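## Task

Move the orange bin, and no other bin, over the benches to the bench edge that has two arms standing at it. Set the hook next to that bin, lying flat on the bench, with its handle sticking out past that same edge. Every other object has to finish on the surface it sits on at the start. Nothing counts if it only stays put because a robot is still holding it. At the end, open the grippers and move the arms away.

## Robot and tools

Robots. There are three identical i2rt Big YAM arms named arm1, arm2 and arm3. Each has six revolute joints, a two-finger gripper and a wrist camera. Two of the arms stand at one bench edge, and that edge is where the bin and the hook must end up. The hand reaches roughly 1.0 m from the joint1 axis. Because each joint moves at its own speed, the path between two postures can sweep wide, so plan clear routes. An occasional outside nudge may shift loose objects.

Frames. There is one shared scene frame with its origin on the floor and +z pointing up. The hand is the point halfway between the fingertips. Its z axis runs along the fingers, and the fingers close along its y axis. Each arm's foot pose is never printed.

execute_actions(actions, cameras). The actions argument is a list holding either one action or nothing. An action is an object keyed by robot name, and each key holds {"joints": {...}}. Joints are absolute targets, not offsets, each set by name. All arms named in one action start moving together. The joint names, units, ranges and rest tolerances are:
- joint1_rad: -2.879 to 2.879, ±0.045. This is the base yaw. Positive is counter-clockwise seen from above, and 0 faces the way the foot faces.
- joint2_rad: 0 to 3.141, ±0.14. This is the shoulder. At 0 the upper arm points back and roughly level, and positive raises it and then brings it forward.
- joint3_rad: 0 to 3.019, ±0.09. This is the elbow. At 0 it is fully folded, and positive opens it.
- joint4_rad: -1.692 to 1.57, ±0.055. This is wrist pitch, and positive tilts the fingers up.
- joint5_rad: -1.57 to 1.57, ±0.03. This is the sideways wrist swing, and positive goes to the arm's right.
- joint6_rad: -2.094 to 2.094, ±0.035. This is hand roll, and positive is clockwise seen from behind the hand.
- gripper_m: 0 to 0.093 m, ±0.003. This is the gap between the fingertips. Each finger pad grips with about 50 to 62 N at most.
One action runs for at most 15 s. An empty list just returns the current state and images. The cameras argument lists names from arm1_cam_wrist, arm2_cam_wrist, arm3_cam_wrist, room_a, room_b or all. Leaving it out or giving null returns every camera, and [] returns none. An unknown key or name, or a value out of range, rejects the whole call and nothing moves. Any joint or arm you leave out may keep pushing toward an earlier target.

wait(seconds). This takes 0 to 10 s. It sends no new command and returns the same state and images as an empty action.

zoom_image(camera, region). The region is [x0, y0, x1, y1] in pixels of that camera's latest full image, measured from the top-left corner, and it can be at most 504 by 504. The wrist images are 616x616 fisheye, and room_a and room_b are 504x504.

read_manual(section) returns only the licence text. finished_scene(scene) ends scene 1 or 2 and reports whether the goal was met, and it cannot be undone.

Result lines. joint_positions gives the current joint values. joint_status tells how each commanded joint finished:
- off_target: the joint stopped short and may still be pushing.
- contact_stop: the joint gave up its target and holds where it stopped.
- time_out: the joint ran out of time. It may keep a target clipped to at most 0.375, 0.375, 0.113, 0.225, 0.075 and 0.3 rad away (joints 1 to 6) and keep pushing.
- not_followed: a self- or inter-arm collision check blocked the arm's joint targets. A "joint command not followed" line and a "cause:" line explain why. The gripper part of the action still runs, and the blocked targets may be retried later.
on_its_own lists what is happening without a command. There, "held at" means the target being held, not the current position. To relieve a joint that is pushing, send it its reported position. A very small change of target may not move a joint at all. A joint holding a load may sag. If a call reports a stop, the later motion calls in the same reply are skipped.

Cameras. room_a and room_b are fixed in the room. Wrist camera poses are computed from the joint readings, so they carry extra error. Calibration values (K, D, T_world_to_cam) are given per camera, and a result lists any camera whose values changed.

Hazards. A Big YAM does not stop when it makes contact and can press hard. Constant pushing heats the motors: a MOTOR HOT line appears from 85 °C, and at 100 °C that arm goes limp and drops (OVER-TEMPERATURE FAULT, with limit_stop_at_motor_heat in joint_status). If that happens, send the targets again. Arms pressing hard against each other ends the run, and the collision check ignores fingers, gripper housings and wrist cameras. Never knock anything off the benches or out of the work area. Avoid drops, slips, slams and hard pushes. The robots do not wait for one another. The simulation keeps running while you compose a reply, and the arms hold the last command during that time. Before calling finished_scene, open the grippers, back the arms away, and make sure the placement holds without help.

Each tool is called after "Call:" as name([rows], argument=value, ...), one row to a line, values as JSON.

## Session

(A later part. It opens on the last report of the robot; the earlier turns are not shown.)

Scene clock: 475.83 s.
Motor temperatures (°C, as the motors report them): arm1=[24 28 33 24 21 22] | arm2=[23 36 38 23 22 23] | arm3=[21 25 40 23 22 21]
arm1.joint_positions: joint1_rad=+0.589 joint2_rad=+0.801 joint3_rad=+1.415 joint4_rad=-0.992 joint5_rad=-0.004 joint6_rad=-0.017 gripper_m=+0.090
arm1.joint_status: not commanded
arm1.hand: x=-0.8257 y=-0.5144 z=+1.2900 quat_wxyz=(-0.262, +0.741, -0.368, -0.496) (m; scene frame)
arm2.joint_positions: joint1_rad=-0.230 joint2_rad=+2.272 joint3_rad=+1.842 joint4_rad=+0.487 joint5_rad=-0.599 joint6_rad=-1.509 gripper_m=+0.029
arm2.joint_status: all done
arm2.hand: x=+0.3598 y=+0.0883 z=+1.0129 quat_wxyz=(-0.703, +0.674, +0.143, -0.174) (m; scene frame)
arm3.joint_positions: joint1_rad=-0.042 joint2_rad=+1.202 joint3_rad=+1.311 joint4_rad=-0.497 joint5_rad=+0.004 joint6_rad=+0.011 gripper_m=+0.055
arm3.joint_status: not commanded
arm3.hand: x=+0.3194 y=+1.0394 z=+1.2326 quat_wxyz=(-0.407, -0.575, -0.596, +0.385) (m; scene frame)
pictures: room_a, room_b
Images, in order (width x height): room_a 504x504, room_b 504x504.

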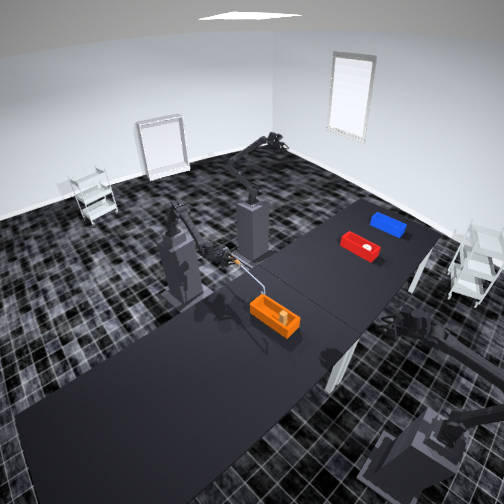

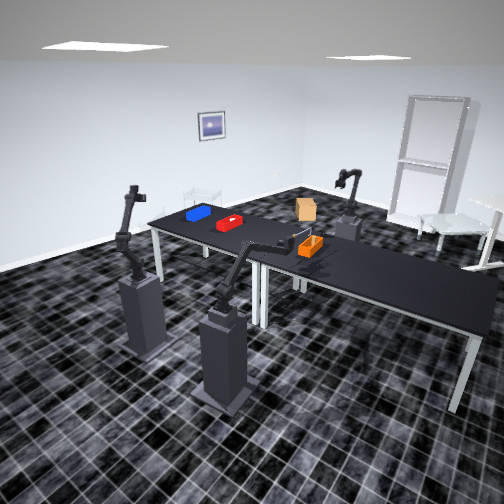

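Call:
execute_actions([
  {"arm2":{"joints":{"joint2_rad":2.35}}},
], cameras=["room_a","room_b"])

Call:
zoom_image(camera="room_a", region=[210,240,320,350])

Call:
zoom_image(camera="room_b", region=[250,210,350,290])

Scene clock: 484.47 s.
Motor temperatures (°C, as the motors report them): arm1=[24 28 33 24 21 22] | arm2=[23 37 38 23 22 23] | arm3=[21 25 40 23 22 21]
arm1.joint_positions: joint1_rad=+0.589 joint2_rad=+0.801 joint3_rad=+1.415 joint4_rad=-0.992 joint5_rad=-0.004 joint6_rad=-0.017 gripper_m=+0.090
arm1.joint_status: not commanded
arm1.hand: x=-0.8257 y=-0.5144 z=+1.2900 quat_wxyz=(-0.262, +0.741, -0.368, -0.496) (m; scene frame)
arm2.joint_positions: joint1_rad=-0.230 joint2_rad=+2.414 joint3_rad=+1.851 joint4_rad=+0.482 joint5_rad=-0.599 joint6_rad=-1.509 gripper_m=+0.029
arm2.joint_status: all done
arm2.hand: x=+0.3604 y=+0.0955 z=+0.8938 quat_wxyz=(-0.657, +0.719, +0.124, -0.191) (m; scene frame)
arm3.joint_positions: joint1_rad=-0.042 joint2_rad=+1.202 joint3_rad=+1.311 joint4_rad=-0.497 joint5_rad=+0.004 joint6_rad=+0.011 gripper_m=+0.055
arm3.joint_status: not commanded
arm3.hand: x=+0.3194 y=+1.0394 z=+1.2326 quat_wxyz=(-0.407, -0.575, -0.596, +0.385) (m; scene frame)
pictures: room_a, room_b
Images, in order (width x height): room_a 504x504, room_b 504x504.

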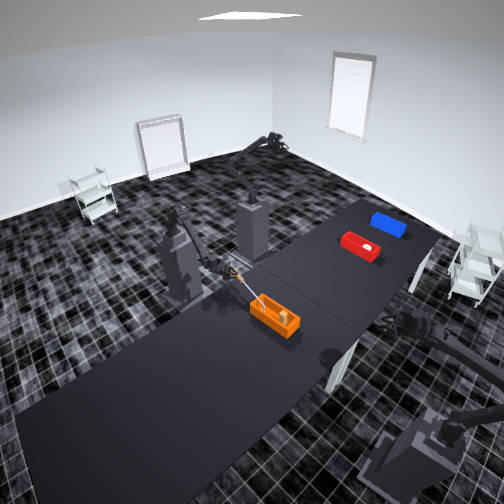

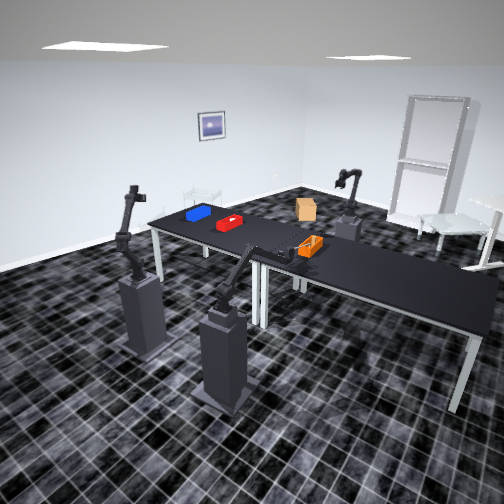

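Region (210, 240, 320, 350) of room_a's 504x504 image, scaled by 4.582, with more detail than that image has.

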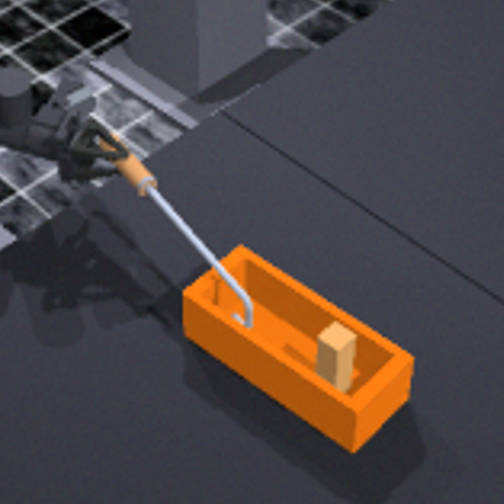

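Region (250, 210, 350, 290) of room_b's 504x504 image, scaled by 5.040, with more detail than that image has; it fills the top 403 rows of this view, and the rest is white.

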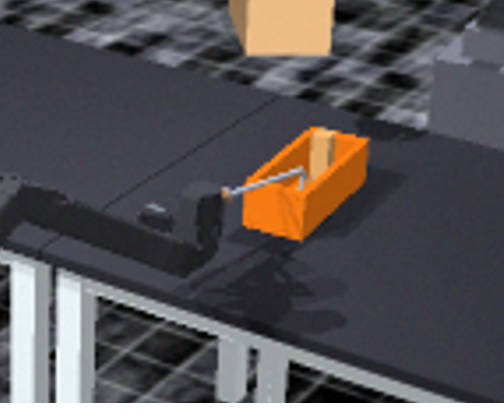

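Call:
execute_actions([
  {"arm2":{"joints":{"joint3_rad":1.75,"joint4_rad":0.55}}},
], cameras=[])

Call:
execute_actions([
  {"arm2":{"joints":{"joint2_rad":2.29,"joint3_rad":1.622,"joint4_rad":0.644}}},
], cameras=[])

Call:
execute_actions([
  {"arm2":{"joints":{"joint2_rad":2.15,"joint3_rad":1.316,"joint4_rad":0.804}}},
], cameras=["room_a","room_b"])

Scene clock: 503.27 s.
Motor temperatures (°C, as the motors report them): arm1=[24 27 33 24 21 22] | arm2=[23 38 38 23 22 23] | arm3=[21 25 40 23 22 21]
arm1.joint_positions: joint1_rad=+0.589 joint2_rad=+0.801 joint3_rad=+1.415 joint4_rad=-0.992 joint5_rad=-0.004 joint6_rad=-0.017 gripper_m=+0.090
arm1.joint_status: not commanded
arm1.hand: x=-0.8257 y=-0.5144 z=+1.2900 quat_wxyz=(-0.262, +0.741, -0.368, -0.496) (m; scene frame)
arm2.joint_positions: joint1_rad=-0.230 joint2_rad=+2.399 joint3_rad=+1.759 joint4_rad=+0.546 joint5_rad=-0.598 joint6_rad=-1.539 gripper_m=+0.029
arm2.joint_status: all done
arm2.hand: x=+0.3575 y=+0.0760 z=+0.8719 quat_wxyz=(-0.656, +0.721, +0.133, -0.182) (m; scene frame)
arm3.joint_positions: joint1_rad=-0.042 joint2_rad=+1.202 joint3_rad=+1.311 joint4_rad=-0.497 joint5_rad=+0.004 joint6_rad=+0.011 gripper_m=+0.055
arm3.joint_status: not commanded
arm3.hand: x=+0.3194 y=+1.0394 z=+1.2326 quat_wxyz=(-0.407, -0.575, -0.596, +0.385) (m; scene frame)
pictures: none
No camera images: the call's "cameras" was empty. Leave "cameras" out to get every camera's image.

Scene clock: 504.03 s.
Motor temperatures (°C, as the motors report them): arm1=[24 27 33 24 21 22] | arm2=[23 38 38 23 22 23] | arm3=[21 25 40 23 22 21]
arm1.joint_positions: joint1_rad=+0.589 joint2_rad=+0.801 joint3_rad=+1.415 joint4_rad=-0.992 joint5_rad=-0.004 joint6_rad=-0.017 gripper_m=+0.090
arm1.joint_status: not commanded
arm1.hand: x=-0.8257 y=-0.5144 z=+1.2900 quat_wxyz=(-0.262, +0.741, -0.368, -0.496) (m; scene frame)
arm2.joint_positions: joint1_rad=-0.230 joint2_rad=+2.342 joint3_rad=+1.629 joint4_rad=+0.628 joint5_rad=-0.597 joint6_rad=-1.539 gripper_m=+0.029
arm2.joint_status: all done
arm2.hand: x=+0.3533 y=+0.0469 z=+0.8705 quat_wxyz=(-0.659, +0.718, +0.134, -0.180) (m; scene frame)
arm3.joint_positions: joint1_rad=-0.042 joint2_rad=+1.202 joint3_rad=+1.311 joint4_rad=-0.497 joint5_rad=+0.004 joint6_rad=+0.011 gripper_m=+0.055
arm3.joint_status: not commanded
arm3.hand: x=+0.3194 y=+1.0394 z=+1.2326 quat_wxyz=(-0.407, -0.575, -0.596, +0.385) (m; scene frame)
pictures: none
No camera images: the call's "cameras" was empty. Leave "cameras" out to get every camera's image.

Scene clock: 505.00 s.
Motor temperatures (°C, as the motors report them): arm1=[24 27 33 24 21 22] | arm2=[23 38 37 23 22 23] | arm3=[21 25 40 23 22 21]
arm1.joint_positions: joint1_rad=+0.589 joint2_rad=+0.801 joint3_rad=+1.415 joint4_rad=-0.992 joint5_rad=-0.004 joint6_rad=-0.017 gripper_m=+0.090
arm1.joint_status: not commanded
arm1.hand: x=-0.8257 y=-0.5144 z=+1.2900 quat_wxyz=(-0.262, +0.741, -0.368, -0.496) (m; scene frame)
arm2.joint_positions: joint1_rad=-0.230 joint2_rad=+2.196 joint3_rad=+1.323 joint4_rad=+0.788 joint5_rad=-0.598 joint6_rad=-1.536 gripper_m=+0.029
arm2.joint_status: all done
arm2.hand: x=+0.3416 y=-0.0317 z=+0.8704 quat_wxyz=(-0.658, +0.718, +0.133, -0.182) (m; scene frame)
arm3.joint_positions: joint1_rad=-0.042 joint2_rad=+1.202 joint3_rad=+1.311 joint4_rad=-0.497 joint5_rad=+0.004 joint6_rad=+0.011 gripper_m=+0.055
arm3.joint_status: not commanded
arm3.hand: x=+0.3194 y=+1.0394 z=+1.2326 quat_wxyz=(-0.407, -0.575, -0.596, +0.385) (m; scene frame)
pictures: room_a, room_b
Images, in order (width x height): room_a 504x504, room_b 504x504.

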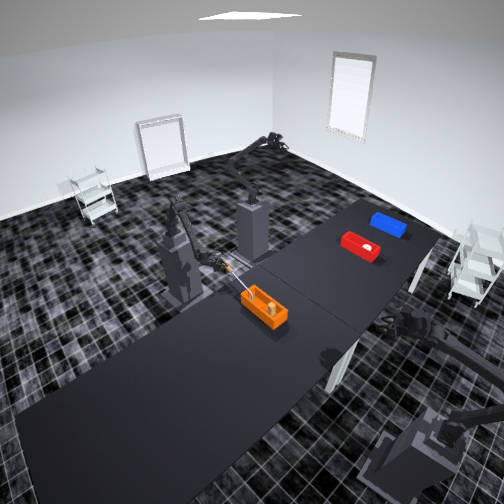

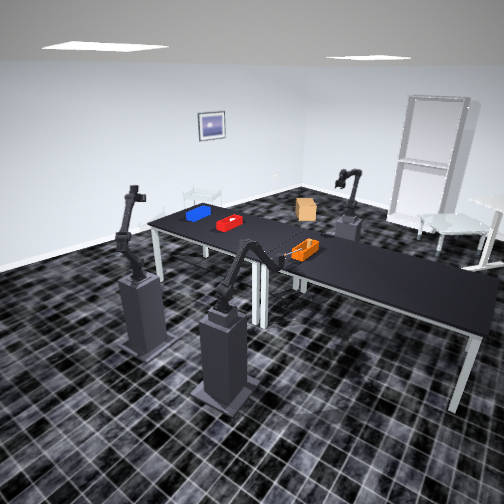

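Bin follows.

Call:
execute_actions([
  {"arm2":{"joints":{"joint2_rad":2.03,"joint3_rad":1.048,"joint4_rad":0.951}}},
], cameras=[])

Call:
execute_actions([
  {"arm2":{"joints":{"joint2_rad":1.92,"joint3_rad":0.803,"joint4_rad":1.09}}},
], cameras=["room_a","room_b"])

Scene clock: 512.43 s.
Motor temperatures (°C, as the motors report them): arm1=[24 27 33 24 21 22] | arm2=[23 37 35 23 22 23] | arm3=[21 25 40 23 22 21]
arm1.joint_positions: joint1_rad=+0.589 joint2_rad=+0.801 joint3_rad=+1.415 joint4_rad=-0.992 joint5_rad=-0.004 joint6_rad=-0.017 gripper_m=+0.090
arm1.joint_status: not commanded
arm1.hand: x=-0.8257 y=-0.5144 z=+1.2900 quat_wxyz=(-0.262, +0.741, -0.368, -0.496) (m; scene frame)
arm2.joint_positions: joint1_rad=-0.230 joint2_rad=+2.072 joint3_rad=+1.054 joint4_rad=+0.933 joint5_rad=-0.597 joint6_rad=-1.535 gripper_m=+0.029
arm2.joint_status: all done
arm2.hand: x=+0.3299 y=-0.1109 z=+0.8699 quat_wxyz=(-0.658, +0.718, +0.133, -0.182) (m; scene frame)
arm3.joint_positions: joint1_rad=-0.042 joint2_rad=+1.202 joint3_rad=+1.311 joint4_rad=-0.497 joint5_rad=+0.004 joint6_rad=+0.011 gripper_m=+0.055
arm3.joint_status: not commanded
arm3.hand: x=+0.3194 y=+1.0394 z=+1.2326 quat_wxyz=(-0.407, -0.575, -0.596, +0.385) (m; scene frame)
pictures: none
No camera images: the call's "cameras" was empty. Leave "cameras" out to get every camera's image.

Scene clock: 513.33 s.
Motor temperatures (°C, as the motors report them): arm1=[24 27 33 24 21 22] | arm2=[23 37 34 23 22 23] | arm3=[21 25 40 23 22 21]
arm1.joint_positions: joint1_rad=+0.589 joint2_rad=+0.801 joint3_rad=+1.415 joint4_rad=-0.992 joint5_rad=-0.004 joint6_rad=-0.017 gripper_m=+0.090
arm1.joint_status: not commanded
arm1.hand: x=-0.8257 y=-0.5144 z=+1.2900 quat_wxyz=(-0.262, +0.741, -0.368, -0.496) (m; scene frame)
arm2.joint_positions: joint1_rad=-0.230 joint2_rad=+1.960 joint3_rad=+0.806 joint4_rad=+1.067 joint5_rad=-0.597 joint6_rad=-1.534 gripper_m=+0.029
arm2.joint_status: all done
arm2.hand: x=+0.3180 y=-0.1910 z=+0.8703 quat_wxyz=(-0.657, +0.719, +0.132, -0.183) (m; scene frame)
arm3.joint_positions: joint1_rad=-0.042 joint2_rad=+1.202 joint3_rad=+1.311 joint4_rad=-0.497 joint5_rad=+0.004 joint6_rad=+0.011 gripper_m=+0.055
arm3.joint_status: not commanded
arm3.hand: x=+0.3194 y=+1.0394 z=+1.2326 quat_wxyz=(-0.407, -0.575, -0.596, +0.385) (m; scene frame)
pictures: room_a, room_b
Images, in order (width x height): room_a 504x504, room_b 504x504.

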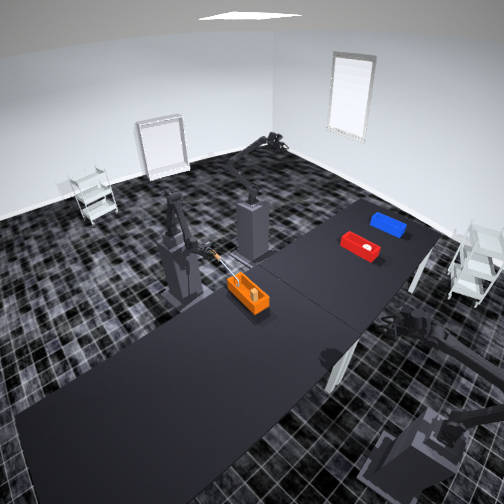

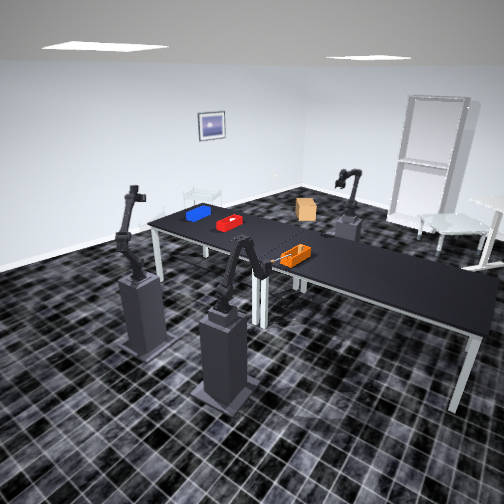

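Call:
execute_actions([
  {"arm2":{"joints":{"joint2_rad":1.85,"joint3_rad":0.63,"joint4_rad":1.2}}},
], cameras=["room_a","room_b"])

Call:
zoom_image(camera="room_a", region=[180,230,300,330])

Call:
zoom_image(camera="room_b", region=[230,220,340,300])

Scene clock: 520.77 s.
Motor temperatures (°C, as the motors report them): arm1=[24 27 33 24 21 22] | arm2=[23 36 33 23 22 23] | arm3=[21 25 40 23 22 21]
arm1.joint_positions: joint1_rad=+0.589 joint2_rad=+0.801 joint3_rad=+1.415 joint4_rad=-0.992 joint5_rad=-0.004 joint6_rad=-0.017 gripper_m=+0.090
arm1.joint_status: not commanded
arm1.hand: x=-0.8257 y=-0.5144 z=+1.2900 quat_wxyz=(-0.262, +0.741, -0.368, -0.496) (m; scene frame)
arm2.joint_positions: joint1_rad=-0.230 joint2_rad=+1.889 joint3_rad=+0.630 joint4_rad=+1.173 joint5_rad=-0.597 joint6_rad=-1.534 gripper_m=+0.029
arm2.joint_status: all done
arm2.hand: x=+0.3090 y=-0.2513 z=+0.8700 quat_wxyz=(-0.658, +0.719, +0.132, -0.183) (m; scene frame)
arm3.joint_positions: joint1_rad=-0.042 joint2_rad=+1.202 joint3_rad=+1.311 joint4_rad=-0.497 joint5_rad=+0.004 joint6_rad=+0.011 gripper_m=+0.055
arm3.joint_status: not commanded
arm3.hand: x=+0.3194 y=+1.0394 z=+1.2326 quat_wxyz=(-0.407, -0.575, -0.596, +0.385) (m; scene frame)
pictures: room_a, room_b
Images, in order (width x height): room_a 504x504, room_b 504x504.

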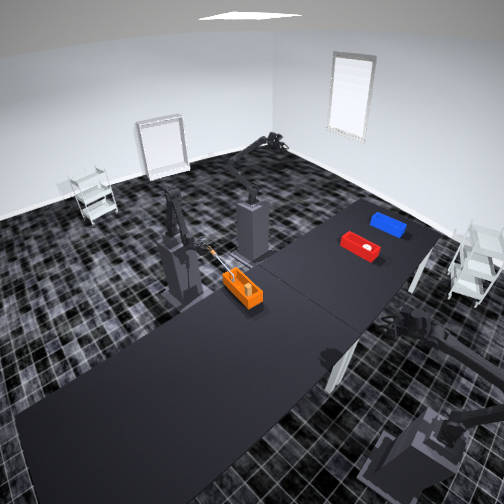

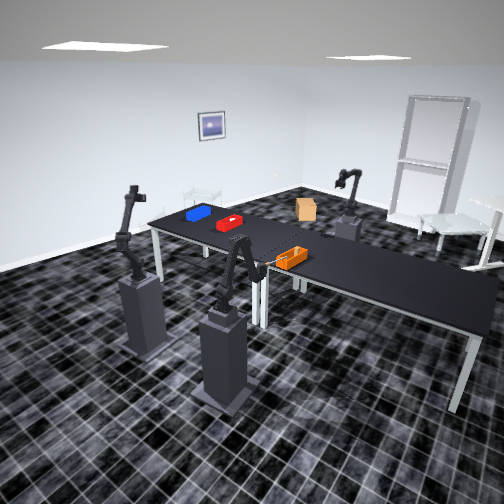

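Region (180, 230, 300, 330) of room_a's 504x504 image, scaled by 4.200, with more detail than that image has.

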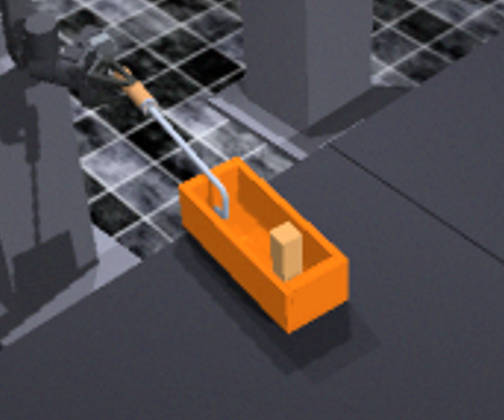

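Region (230, 220, 340, 300) of room_b's 504x504 image, scaled by 4.582, with more detail than that image has; it fills the top 367 rows of this view, and the rest is white.

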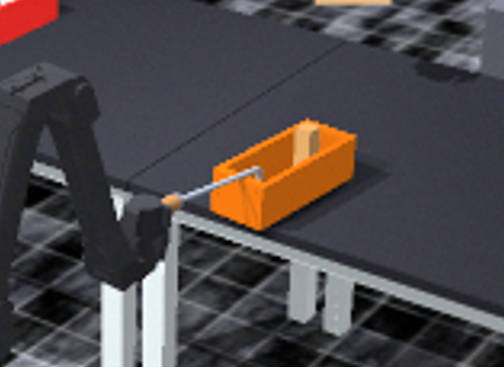

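Call:
execute_actions([
  {"arm2":{"joints":{"joint2_rad":1.93,"joint3_rad":0.76,"joint4_rad":1.13}}},
], cameras=[])

Call:
execute_actions([
  {"arm2":{"joints":{"joint2_rad":1.68}}},
], cameras=["room_a","room_b"])

Scene clock: 542.63 s.
Motor temperatures (°C, as the motors report them): arm1=[24 27 33 24 21 22] | arm2=[23 34 31 23 22 23] | arm3=[21 25 41 23 22 21]
arm1.joint_positions: joint1_rad=+0.589 joint2_rad=+0.801 joint3_rad=+1.415 joint4_rad=-0.992 joint5_rad=-0.004 joint6_rad=-0.017 gripper_m=+0.090
arm1.joint_status: not commanded
arm1.hand: x=-0.8257 y=-0.5144 z=+1.2900 quat_wxyz=(-0.262, +0.741, -0.368, -0.496) (m; scene frame)
arm2.joint_positions: joint1_rad=-0.230 joint2_rad=+1.930 joint3_rad=+0.719 joint4_rad=+1.125 joint5_rad=-0.599 joint6_rad=-1.534 gripper_m=+0.029
arm2.joint_status: all done
arm2.hand: x=+0.3133 y=-0.2207 z=+0.8688 quat_wxyz=(-0.658, +0.718, +0.133, -0.183) (m; scene frame)
arm3.joint_positions: joint1_rad=-0.042 joint2_rad=+1.202 joint3_rad=+1.311 joint4_rad=-0.497 joint5_rad=+0.004 joint6_rad=+0.011 gripper_m=+0.055
arm3.joint_status: not commanded
arm3.hand: x=+0.3194 y=+1.0394 z=+1.2326 quat_wxyz=(-0.407, -0.575, -0.596, +0.385) (m; scene frame)
pictures: none
No camera images: the call's "cameras" was empty. Leave "cameras" out to get every camera's image.

Scene clock: 543.87 s.
Motor temperatures (°C, as the motors report them): arm1=[24 27 33 24 21 22] | arm2=[23 34 31 23 22 23] | arm3=[21 25 41 23 22 21]
arm1.joint_positions: joint1_rad=+0.589 joint2_rad=+0.801 joint3_rad=+1.415 joint4_rad=-0.992 joint5_rad=-0.004 joint6_rad=-0.017 gripper_m=+0.090
arm1.joint_status: not commanded
arm1.hand: x=-0.8257 y=-0.5144 z=+1.2900 quat_wxyz=(-0.262, +0.741, -0.368, -0.496) (m; scene frame)
arm2.joint_positions: joint1_rad=-0.230 joint2_rad=+1.706 joint3_rad=+0.719 joint4_rad=+1.092 joint5_rad=-0.600 joint6_rad=-1.511 gripper_m=+0.029
arm2.joint_status: all done
arm2.hand: x=+0.3134 y=-0.2236 z=+0.9840 quat_wxyz=(-0.719, +0.658, +0.151, -0.168) (m; scene frame)
arm3.joint_positions: joint1_rad=-0.042 joint2_rad=+1.202 joint3_rad=+1.311 joint4_rad=-0.497 joint5_rad=+0.004 joint6_rad=+0.011 gripper_m=+0.055
arm3.joint_status: not commanded
arm3.hand: x=+0.3194 y=+1.0394 z=+1.2326 quat_wxyz=(-0.407, -0.575, -0.596, +0.385) (m; scene frame)
pictures: room_a, room_b
Images, in order (width x height): room_a 504x504, room_b 504x504.

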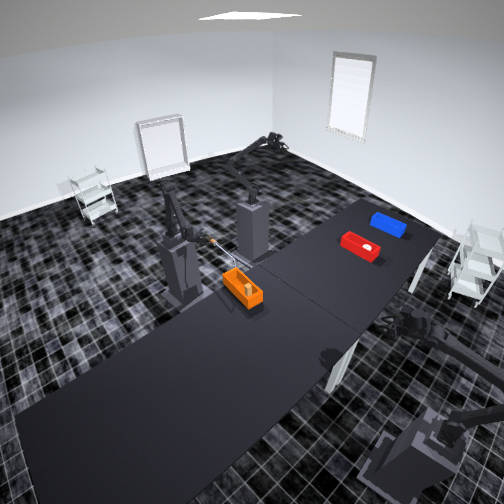

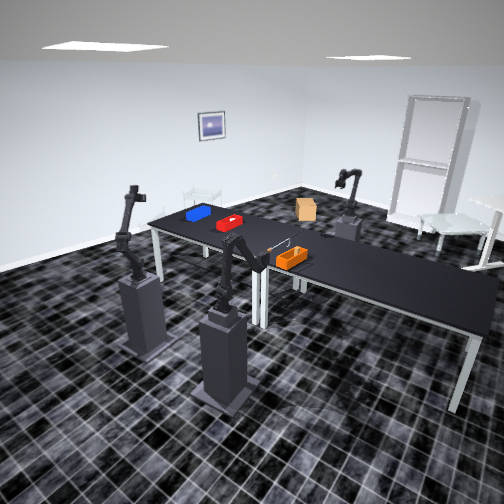

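Call:
execute_actions([
  {"arm2":{"joints":{"joint1_rad":0.13,"joint2_rad":1.6}}},
], cameras=[])

Call:
execute_actions([
  {"arm2":{"joints":{"joint2_rad":1.85,"joint3_rad":1.36,"joint4_rad":0.755,"joint5_rad":0,"joint6_rad":0.04}}},
], cameras=["room_a","room_b","arm2_cam_wrist"])

Scene clock: 554.23 s.
Motor temperatures (°C, as the motors report them): arm1=[24 26 33 24 21 22] | arm2=[23 34 32 23 22 23] | arm3=[21 25 41 23 22 21]
arm1.joint_positions: joint1_rad=+0.589 joint2_rad=+0.801 joint3_rad=+1.415 joint4_rad=-0.992 joint5_rad=-0.004 joint6_rad=-0.017 gripper_m=+0.090
arm1.joint_status: not commanded
arm1.hand: x=-0.8257 y=-0.5144 z=+1.2900 quat_wxyz=(-0.262, +0.741, -0.368, -0.496) (m; scene frame)
arm2.joint_positions: joint1_rad=+0.126 joint2_rad=+1.663 joint3_rad=+0.719 joint4_rad=+1.092 joint5_rad=-0.602 joint6_rad=-1.511 gripper_m=+0.029
arm2.joint_status: all done
arm2.hand: x=+0.1148 y=-0.2676 z=+1.0082 quat_wxyz=(-0.692, +0.604, +0.269, -0.290) (m; scene frame)
arm3.joint_positions: joint1_rad=-0.042 joint2_rad=+1.202 joint3_rad=+1.311 joint4_rad=-0.497 joint5_rad=+0.004 joint6_rad=+0.011 gripper_m=+0.055
arm3.joint_status: not commanded
arm3.hand: x=+0.3194 y=+1.0394 z=+1.2326 quat_wxyz=(-0.407, -0.575, -0.596, +0.385) (m; scene frame)
pictures: none
No camera images: the call's "cameras" was empty. Leave "cameras" out to get every camera's image.

Scene clock: 556.37 s.
Motor temperatures (°C, as the motors report them): arm1=[24 26 33 24 21 22] | arm2=[23 34 33 23 22 23] | arm3=[21 25 41 23 22 21]
arm1.joint_positions: joint1_rad=+0.589 joint2_rad=+0.801 joint3_rad=+1.415 joint4_rad=-0.992 joint5_rad=-0.004 joint6_rad=-0.017 gripper_m=+0.090
arm1.joint_status: not commanded
arm1.hand: x=-0.8257 y=-0.5144 z=+1.2900 quat_wxyz=(-0.262, +0.741, -0.368, -0.496) (m; scene frame)
arm2.joint_positions: joint1_rad=+0.128 joint2_rad=+1.909 joint3_rad=+1.290 joint4_rad=+0.718 joint5_rad=-0.001 joint6_rad=+0.020 gripper_m=+0.029
arm2.joint_status: all done
arm2.hand: x=+0.1656 y=-0.0468 z=+1.0525 quat_wxyz=(-0.459, +0.516, -0.427, -0.583) (m; scene frame)
arm3.joint_positions: joint1_rad=-0.042 joint2_rad=+1.202 joint3_rad=+1.311 joint4_rad=-0.497 joint5_rad=+0.004 joint6_rad=+0.011 gripper_m=+0.055
arm3.joint_status: not commanded
arm3.hand: x=+0.3194 y=+1.0394 z=+1.2326 quat_wxyz=(-0.407, -0.575, -0.596, +0.385) (m; scene frame)
pictures: arm2_cam_wrist, room_a, room_b
camera_calibration (this result's frames):
arm2_cam_wrist: T_world_to_cam=[[0.978358, 0.205898, -0.0205413, -0.133645], [0.0873257, -0.500852, -0.861116, 0.873304], [-0.18759, 0.840686, -0.507993, 0.726295], [0, 0, 0, 1]] pos_world=[0.190736, -0.145672, 1.11822]
Images, in order (width x height): arm2_cam_wrist 616x616, room_a 504x504, room_b 504x504.

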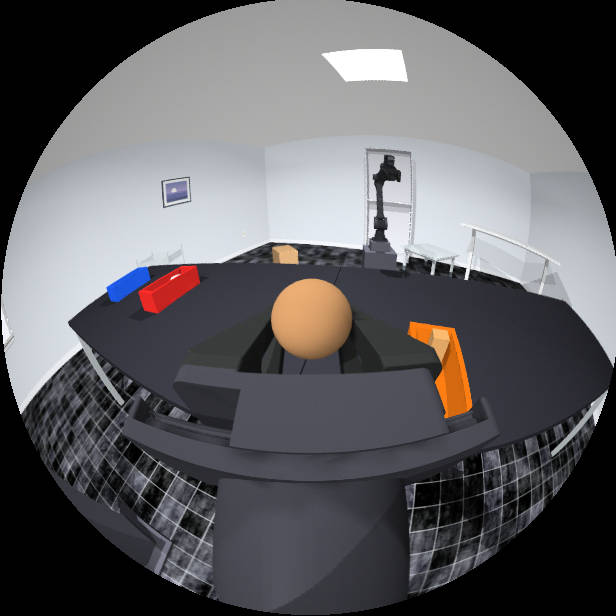

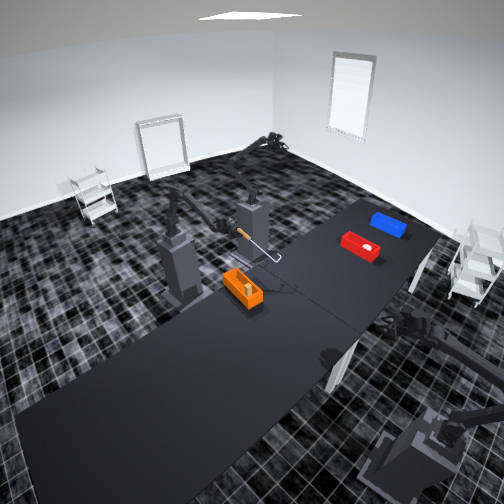

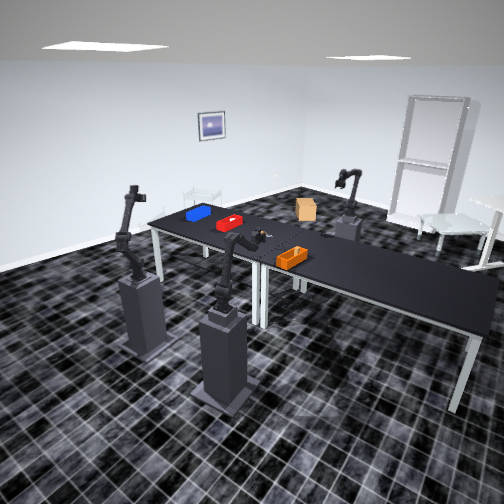

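Call:
execute_actions([
  {"arm2":{"joints":{"joint2_rad":2.2,"joint3_rad":1.54,"joint4_rad":1.55}}},
], cameras=[])

Call:
execute_actions([
  {"arm2":{"joints":{"joint2_rad":2.54}}},
], cameras=["room_a","room_b"])

Call:
zoom_image(camera="room_a", region=[180,220,310,320])

Call:
zoom_image(camera="room_b", region=[210,220,330,310])

Scene clock: 580.40 s.
Motor temperatures (°C, as the motors report them): arm1=[24 26 33 24 21 22] | arm2=[23 36 38 23 22 23] | arm3=[21 25 41 23 22 21]
arm1.joint_positions: joint1_rad=+0.589 joint2_rad=+0.801 joint3_rad=+1.415 joint4_rad=-0.992 joint5_rad=-0.004 joint6_rad=-0.017 gripper_m=+0.090
arm1.joint_status: not commanded
arm1.hand: x=-0.8257 y=-0.5144 z=+1.2900 quat_wxyz=(-0.262, +0.741, -0.368, -0.496) (m; scene frame)
arm2.joint_positions: joint1_rad=+0.128 joint2_rad=+2.271 joint3_rad=+1.473 joint4_rad=+1.503 joint5_rad=-0.001 joint6_rad=+0.022 gripper_m=+0.029
arm2.joint_status: all done
arm2.hand: x=+0.1647 y=-0.0425 z=+1.0464 quat_wxyz=(-0.562, +0.322, -0.268, -0.713) (m; scene frame)
arm3.joint_positions: joint1_rad=-0.042 joint2_rad=+1.202 joint3_rad=+1.311 joint4_rad=-0.497 joint5_rad=+0.004 joint6_rad=+0.011 gripper_m=+0.055
arm3.joint_status: not commanded
arm3.hand: x=+0.3194 y=+1.0394 z=+1.2326 quat_wxyz=(-0.407, -0.575, -0.596, +0.385) (m; scene frame)
pictures: none
No camera images: the call's "cameras" was empty. Leave "cameras" out to get every camera's image.

Scene clock: 581.77 s.
Motor temperatures (°C, as the motors report them): arm1=[24 26 33 24 21 22] | arm2=[23 36 37 23 22 23] | arm3=[21 25 41 23 22 21]
arm1.joint_positions: joint1_rad=+0.589 joint2_rad=+0.801 joint3_rad=+1.415 joint4_rad=-0.992 joint5_rad=-0.004 joint6_rad=-0.017 gripper_m=+0.090
arm1.joint_status: not commanded
arm1.hand: x=-0.8257 y=-0.5144 z=+1.2900 quat_wxyz=(-0.262, +0.741, -0.368, -0.496) (m; scene frame)
arm2.joint_positions: joint1_rad=+0.128 joint2_rad=+2.608 joint3_rad=+1.499 joint4_rad=+1.521 joint5_rad=-0.001 joint6_rad=+0.026 gripper_m=+0.029
arm2.joint_status: all done
arm2.hand: x=+0.1623 y=-0.0362 z=+0.8051 quat_wxyz=(-0.517, +0.420, -0.350, -0.659) (m; scene frame)
arm3.joint_positions: joint1_rad=-0.042 joint2_rad=+1.202 joint3_rad=+1.311 joint4_rad=-0.497 joint5_rad=+0.004 joint6_rad=+0.011 gripper_m=+0.055
arm3.joint_status: not commanded
arm3.hand: x=+0.3194 y=+1.0394 z=+1.2326 quat_wxyz=(-0.407, -0.575, -0.596, +0.385) (m; scene frame)
pictures: room_a, room_b
Images, in order (width x height): room_a 504x504, room_b 504x504.

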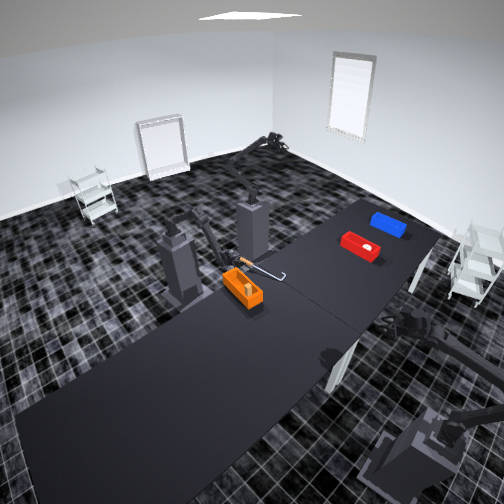

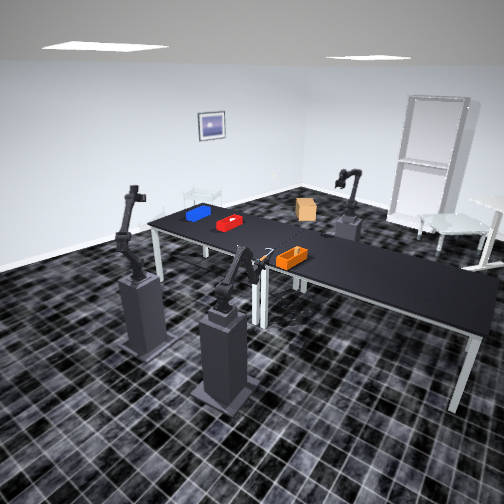

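Region (180, 220, 310, 320) of room_a's 504x504 image, scaled by 3.877, with more detail than that image has; it fills the top 388 rows of this view, and the rest is white.

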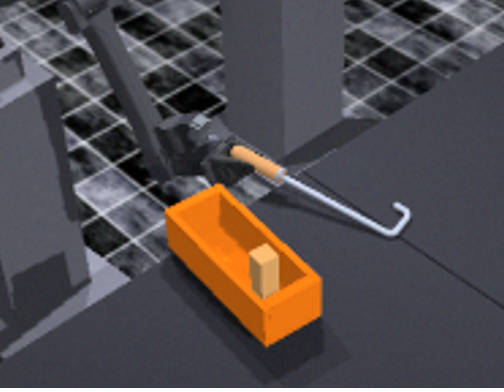

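Region (210, 220, 330, 310) of room_b's 504x504 image, scaled by 4.200, with more detail than that image has; it fills the top 378 rows of this view, and the rest is white.

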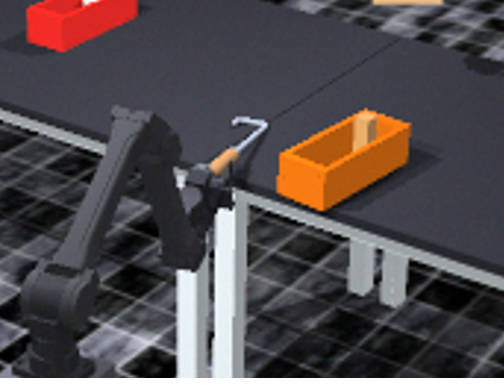

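Call:
execute_actions([
  {"arm2":{"joints":{"joint1_rad":0.18,"joint5_rad":0.2}}},
], cameras=[])

Call:
execute_actions([
  {"arm2":{"joints":{"joint3_rad":1.40}}},
], cameras=["room_a","room_b"])

Call:
zoom_image(camera="room_a", region=[180,220,310,320])

Call:
zoom_image(camera="room_b", region=[210,220,330,310])

Scene clock: 597.00 s.
Motor temperatures (°C, as the motors report them): arm1=[24 26 33 24 21 22] | arm2=[23 37 34 23 22 23] | arm3=[21 25 41 23 22 21]
arm1.joint_positions: joint1_rad=+0.589 joint2_rad=+0.801 joint3_rad=+1.415 joint4_rad=-0.992 joint5_rad=-0.004 joint6_rad=-0.017 gripper_m=+0.090
arm1.joint_status: not commanded
arm1.hand: x=-0.8257 y=-0.5144 z=+1.2900 quat_wxyz=(-0.262, +0.741, -0.368, -0.496) (m; scene frame)
arm2.joint_positions: joint1_rad=+0.188 joint2_rad=+2.608 joint3_rad=+1.499 joint4_rad=+1.521 joint5_rad=+0.196 joint6_rad=+0.027 gripper_m=+0.029
arm2.joint_status: all done
arm2.hand: x=+0.1506 y=-0.0411 z=+0.8038 quat_wxyz=(-0.537, +0.377, -0.401, -0.639) (m; scene frame)
arm3.joint_positions: joint1_rad=-0.042 joint2_rad=+1.202 joint3_rad=+1.311 joint4_rad=-0.497 joint5_rad=+0.004 joint6_rad=+0.011 gripper_m=+0.055
arm3.joint_status: not commanded
arm3.hand: x=+0.3194 y=+1.0394 z=+1.2326 quat_wxyz=(-0.407, -0.575, -0.596, +0.385) (m; scene frame)
pictures: none
No camera images: the call's "cameras" was empty. Leave "cameras" out to get every camera's image.

Scene clock: 597.77 s.
Motor temperatures (°C, as the motors report them): arm1=[24 26 33 24 21 22] | arm2=[23 37 34 23 22 23] | arm3=[21 25 41 23 22 21]
arm1.joint_positions: joint1_rad=+0.589 joint2_rad=+0.801 joint3_rad=+1.415 joint4_rad=-0.992 joint5_rad=-0.004 joint6_rad=-0.017 gripper_m=+0.090
arm1.joint_status: not commanded
arm1.hand: x=-0.8257 y=-0.5144 z=+1.2900 quat_wxyz=(-0.262, +0.741, -0.368, -0.496) (m; scene frame)
arm2.joint_positions: joint1_rad=+0.188 joint2_rad=+2.583 joint3_rad=+1.410 joint4_rad=+1.544 joint5_rad=+0.196 joint6_rad=+0.029 gripper_m=+0.029
arm2.joint_status: all done
arm2.hand: x=+0.1564 y=-0.0620 z=+0.7940 quat_wxyz=(-0.532, +0.391, -0.411, -0.629) (m; scene frame)
arm3.joint_positions: joint1_rad=-0.042 joint2_rad=+1.202 joint3_rad=+1.311 joint4_rad=-0.497 joint5_rad=+0.004 joint6_rad=+0.011 gripper_m=+0.055
arm3.joint_status: not commanded
arm3.hand: x=+0.3194 y=+1.0394 z=+1.2326 quat_wxyz=(-0.407, -0.575, -0.596, +0.385) (m; scene frame)
pictures: room_a, room_b
Images, in order (width x height): room_a 504x504, room_b 504x504.

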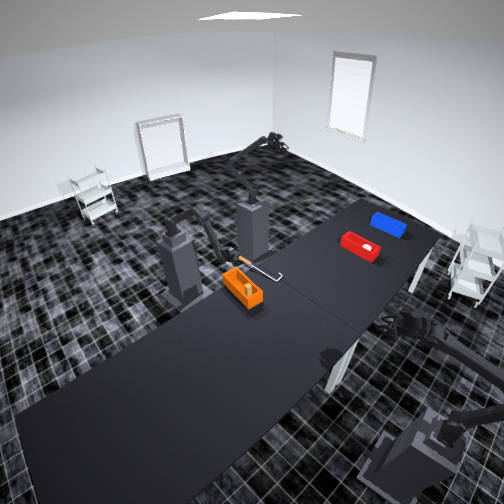

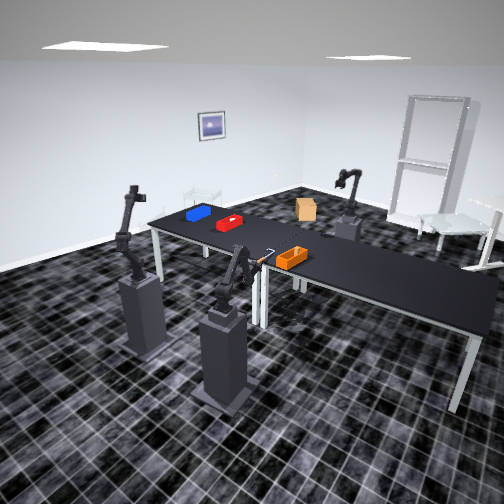

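Region (180, 220, 310, 320) of room_a's 504x504 image, scaled by 3.877, with more detail than that image has; it fills the top 388 rows of this view, and the rest is white.

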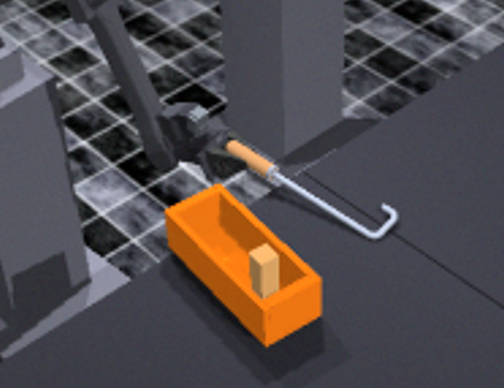

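Region (210, 220, 330, 310) of room_b's 504x504 image, scaled by 4.200, with more detail than that image has; it fills the top 378 rows of this view, and the rest is white.

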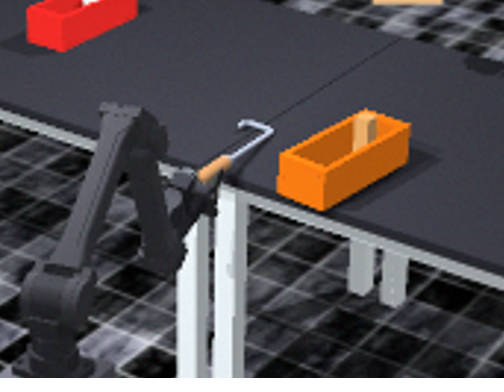

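Call:
execute_actions([
  {"arm2":{"joints":{"joint2_rad":2.615,"joint3_rad":1.41}}},
], cameras=["room_a","room_b"])

Call:
zoom_image(camera="room_a", region=[200,230,300,300])

Call:
zoom_image(camera="room_b", region=[230,230,310,290])

Scene clock: 608.07 s.
Motor temperatures (°C, as the motors report them): arm1=[24 26 33 24 21 22] | arm2=[23 37 32 23 22 23] | arm3=[21 25 41 23 22 21]
arm1.joint_positions: joint1_rad=+0.589 joint2_rad=+0.801 joint3_rad=+1.415 joint4_rad=-0.992 joint5_rad=-0.004 joint6_rad=-0.017 gripper_m=+0.090
arm1.joint_status: not commanded
arm1.hand: x=-0.8257 y=-0.5144 z=+1.2900 quat_wxyz=(-0.262, +0.741, -0.368, -0.496) (m; scene frame)
arm2.joint_positions: joint1_rad=+0.188 joint2_rad=+2.586 joint3_rad=+1.410 joint4_rad=+1.545 joint5_rad=+0.196 joint6_rad=+0.029 gripper_m=+0.029
arm2.joint_status: all done
arm2.hand: x=+0.1565 y=-0.0624 z=+0.7921 quat_wxyz=(-0.531, +0.391, -0.411, -0.629) (m; scene frame)
arm3.joint_positions: joint1_rad=-0.042 joint2_rad=+1.202 joint3_rad=+1.311 joint4_rad=-0.497 joint5_rad=+0.004 joint6_rad=+0.011 gripper_m=+0.055
arm3.joint_status: not commanded
arm3.hand: x=+0.3194 y=+1.0394 z=+1.2326 quat_wxyz=(-0.407, -0.575, -0.596, +0.385) (m; scene frame)
pictures: room_a, room_b
Images, in order (width x height): room_a 504x504, room_b 504x504.

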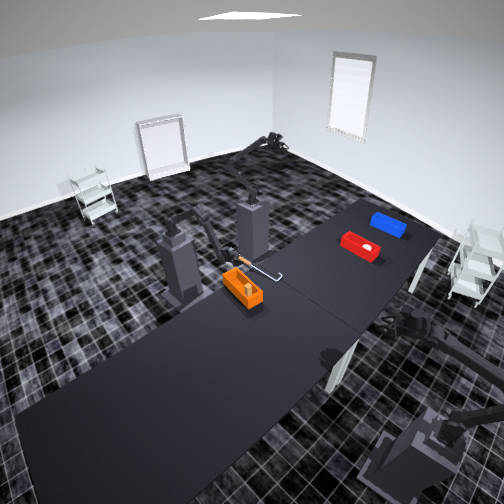

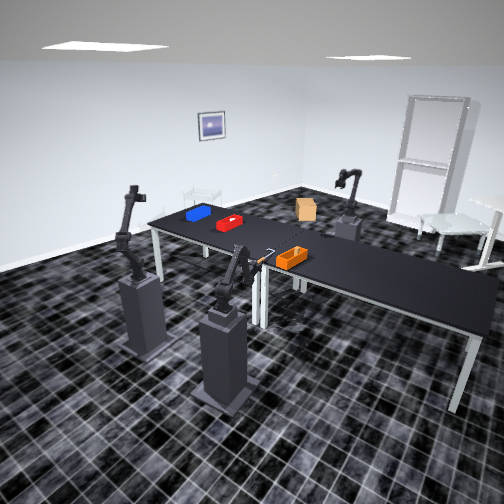

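Region (200, 230, 300, 300) of room_a's 504x504 image, scaled by 5.040, with more detail than that image has; it fills the top 353 rows of this view, and the rest is white.

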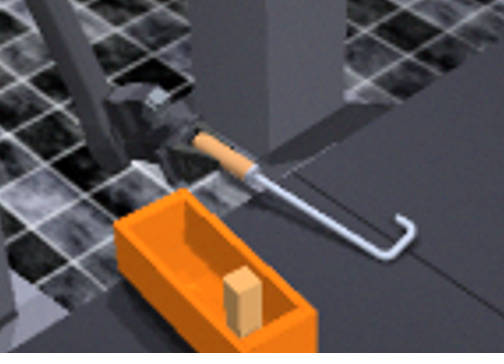

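Region (230, 230, 310, 290) of room_b's 504x504 image, scaled by 6.300, with more detail than that image has; it fills the top 378 rows of this view, and the rest is white.

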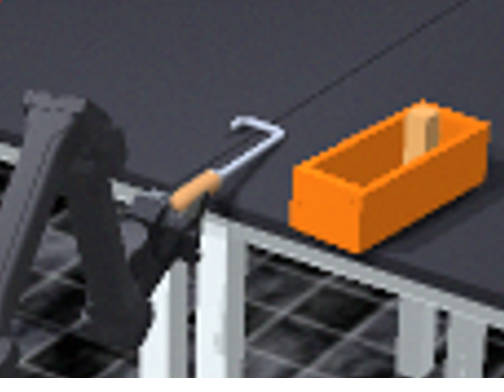

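Call:
execute_actions([
  {"arm2":{"joints":{"joint2_rad":2.74}}},
], cameras=["room_a","room_b"])

Call:
zoom_image(camera="room_a", region=[200,230,300,300])

Call:
zoom_image(camera="room_b", region=[230,230,310,290])

Scene clock: 616.57 s.
Motor temperatures (°C, as the motors report them): arm1=[24 26 33 24 21 22] | arm2=[23 36 32 23 22 23] | arm3=[21 25 42 23 22 21]
arm1.joint_positions: joint1_rad=+0.589 joint2_rad=+0.801 joint3_rad=+1.415 joint4_rad=-0.992 joint5_rad=-0.004 joint6_rad=-0.017 gripper_m=+0.090
arm1.joint_status: not commanded
arm1.hand: x=-0.8257 y=-0.5144 z=+1.2900 quat_wxyz=(-0.262, +0.741, -0.368, -0.496) (m; scene frame)
arm2.joint_positions: joint1_rad=+0.188 joint2_rad=+2.667 joint3_rad=+1.418 joint4_rad=+1.558 joint5_rad=+0.192 joint6_rad=+0.032 gripper_m=+0.029
arm2.joint_status: all done
arm2.hand: x=+0.1585 y=-0.0729 z=+0.7390 quat_wxyz=(-0.521, +0.412, -0.424, -0.615) (m; scene frame)
arm3.joint_positions: joint1_rad=-0.042 joint2_rad=+1.202 joint3_rad=+1.311 joint4_rad=-0.497 joint5_rad=+0.004 joint6_rad=+0.011 gripper_m=+0.055
arm3.joint_status: not commanded
arm3.hand: x=+0.3194 y=+1.0394 z=+1.2326 quat_wxyz=(-0.407, -0.575, -0.596, +0.385) (m; scene frame)
pictures: room_a, room_b
Images, in order (width x height): room_a 504x504, room_b 504x504.

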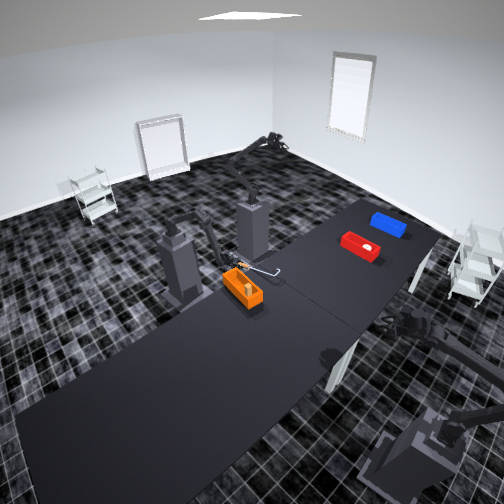

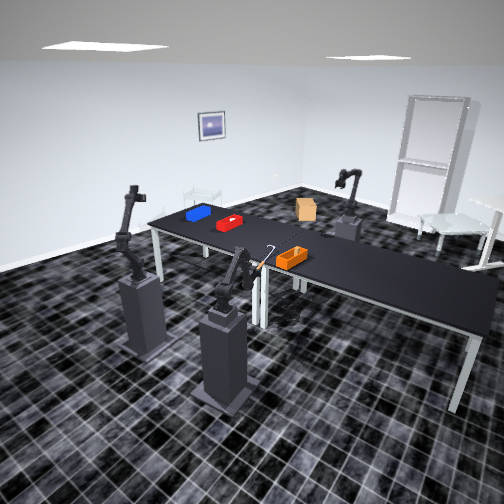

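Region (200, 230, 300, 300) of room_a's 504x504 image, scaled by 5.040, with more detail than that image has; it fills the top 353 rows of this view, and the rest is white.

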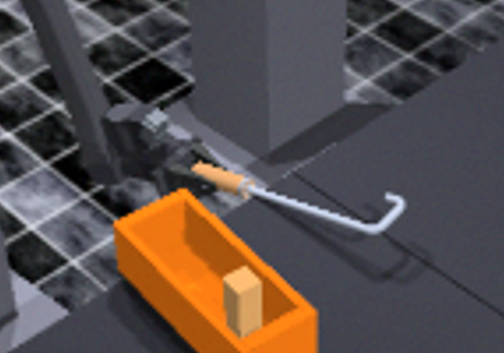

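Region (230, 230, 310, 290) of room_b's 504x504 image, scaled by 6.300, with more detail than that image has; it fills the top 378 rows of this view, and the rest is white.

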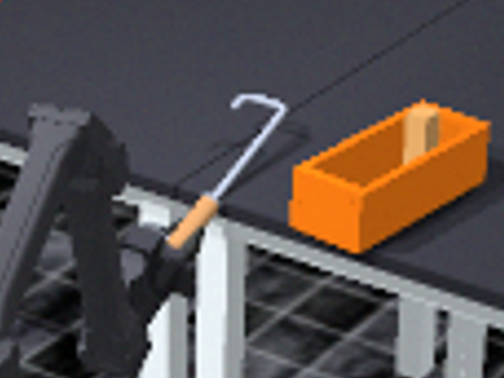

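Call:
execute_actions([
  {"arm2":{"joints":{"joint2_rad":2.667,"joint3_rad":1.58}}},
], cameras=["room_a","room_b"])

Call:
zoom_image(camera="room_a", region=[200,230,300,300])

Call:
zoom_image(camera="room_b", region=[230,230,310,290])

Scene clock: 624.97 s.
Motor temperatures (°C, as the motors report them): arm1=[24 25 33 24 21 22] | arm2=[23 36 32 23 22 23] | arm3=[21 25 42 23 22 21]
arm1.joint_positions: joint1_rad=+0.589 joint2_rad=+0.801 joint3_rad=+1.415 joint4_rad=-0.992 joint5_rad=-0.004 joint6_rad=-0.017 gripper_m=+0.090
arm1.joint_status: not commanded
arm1.hand: x=-0.8257 y=-0.5144 z=+1.2900 quat_wxyz=(-0.262, +0.741, -0.368, -0.496) (m; scene frame)
arm2.joint_positions: joint1_rad=+0.189 joint2_rad=+2.672 joint3_rad=+1.470 joint4_rad=+1.557 joint5_rad=+0.204 joint6_rad=+0.031 gripper_m=+0.029
arm2.joint_status: joint3_rad time_out (moved +0.051 of +0.162); the others done
arm2.on_its_own: joint3_rad reads +1.470 and still pushes toward +1.580 since a time_out
arm2.hand: x=+0.1559 y=-0.0600 z=+0.7535 quat_wxyz=(-0.530, +0.394, -0.417, -0.625) (m; scene frame)
arm3.joint_positions: joint1_rad=-0.042 joint2_rad=+1.202 joint3_rad=+1.311 joint4_rad=-0.497 joint5_rad=+0.004 joint6_rad=+0.011 gripper_m=+0.055
arm3.joint_status: not commanded
arm3.hand: x=+0.3194 y=+1.0394 z=+1.2326 quat_wxyz=(-0.407, -0.575, -0.596, +0.385) (m; scene frame)
pictures: room_a, room_b
Images, in order (width x height): room_a 504x504, room_b 504x504.

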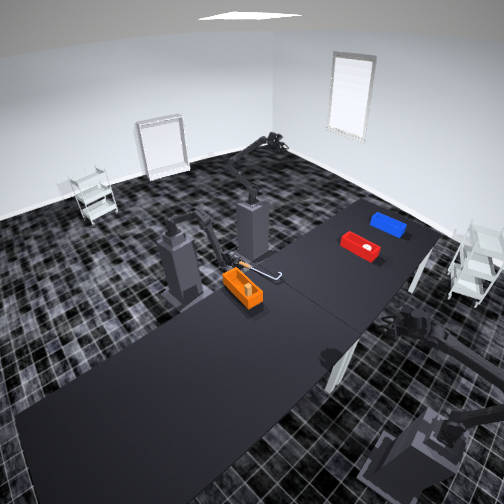

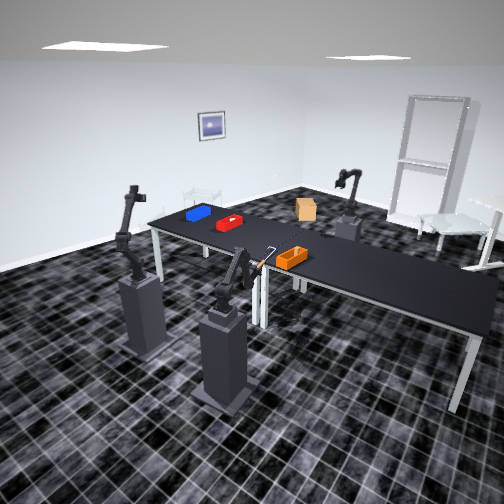

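Region (200, 230, 300, 300) of room_a's 504x504 image, scaled by 5.040, with more detail than that image has; it fills the top 353 rows of this view, and the rest is white.

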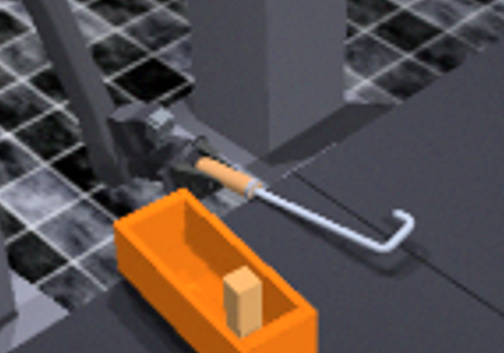

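Region (230, 230, 310, 290) of room_b's 504x504 image, scaled by 6.300, with more detail than that image has; it fills the top 378 rows of this view, and the rest is white.

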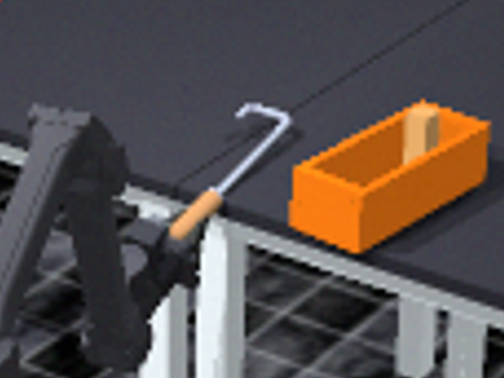

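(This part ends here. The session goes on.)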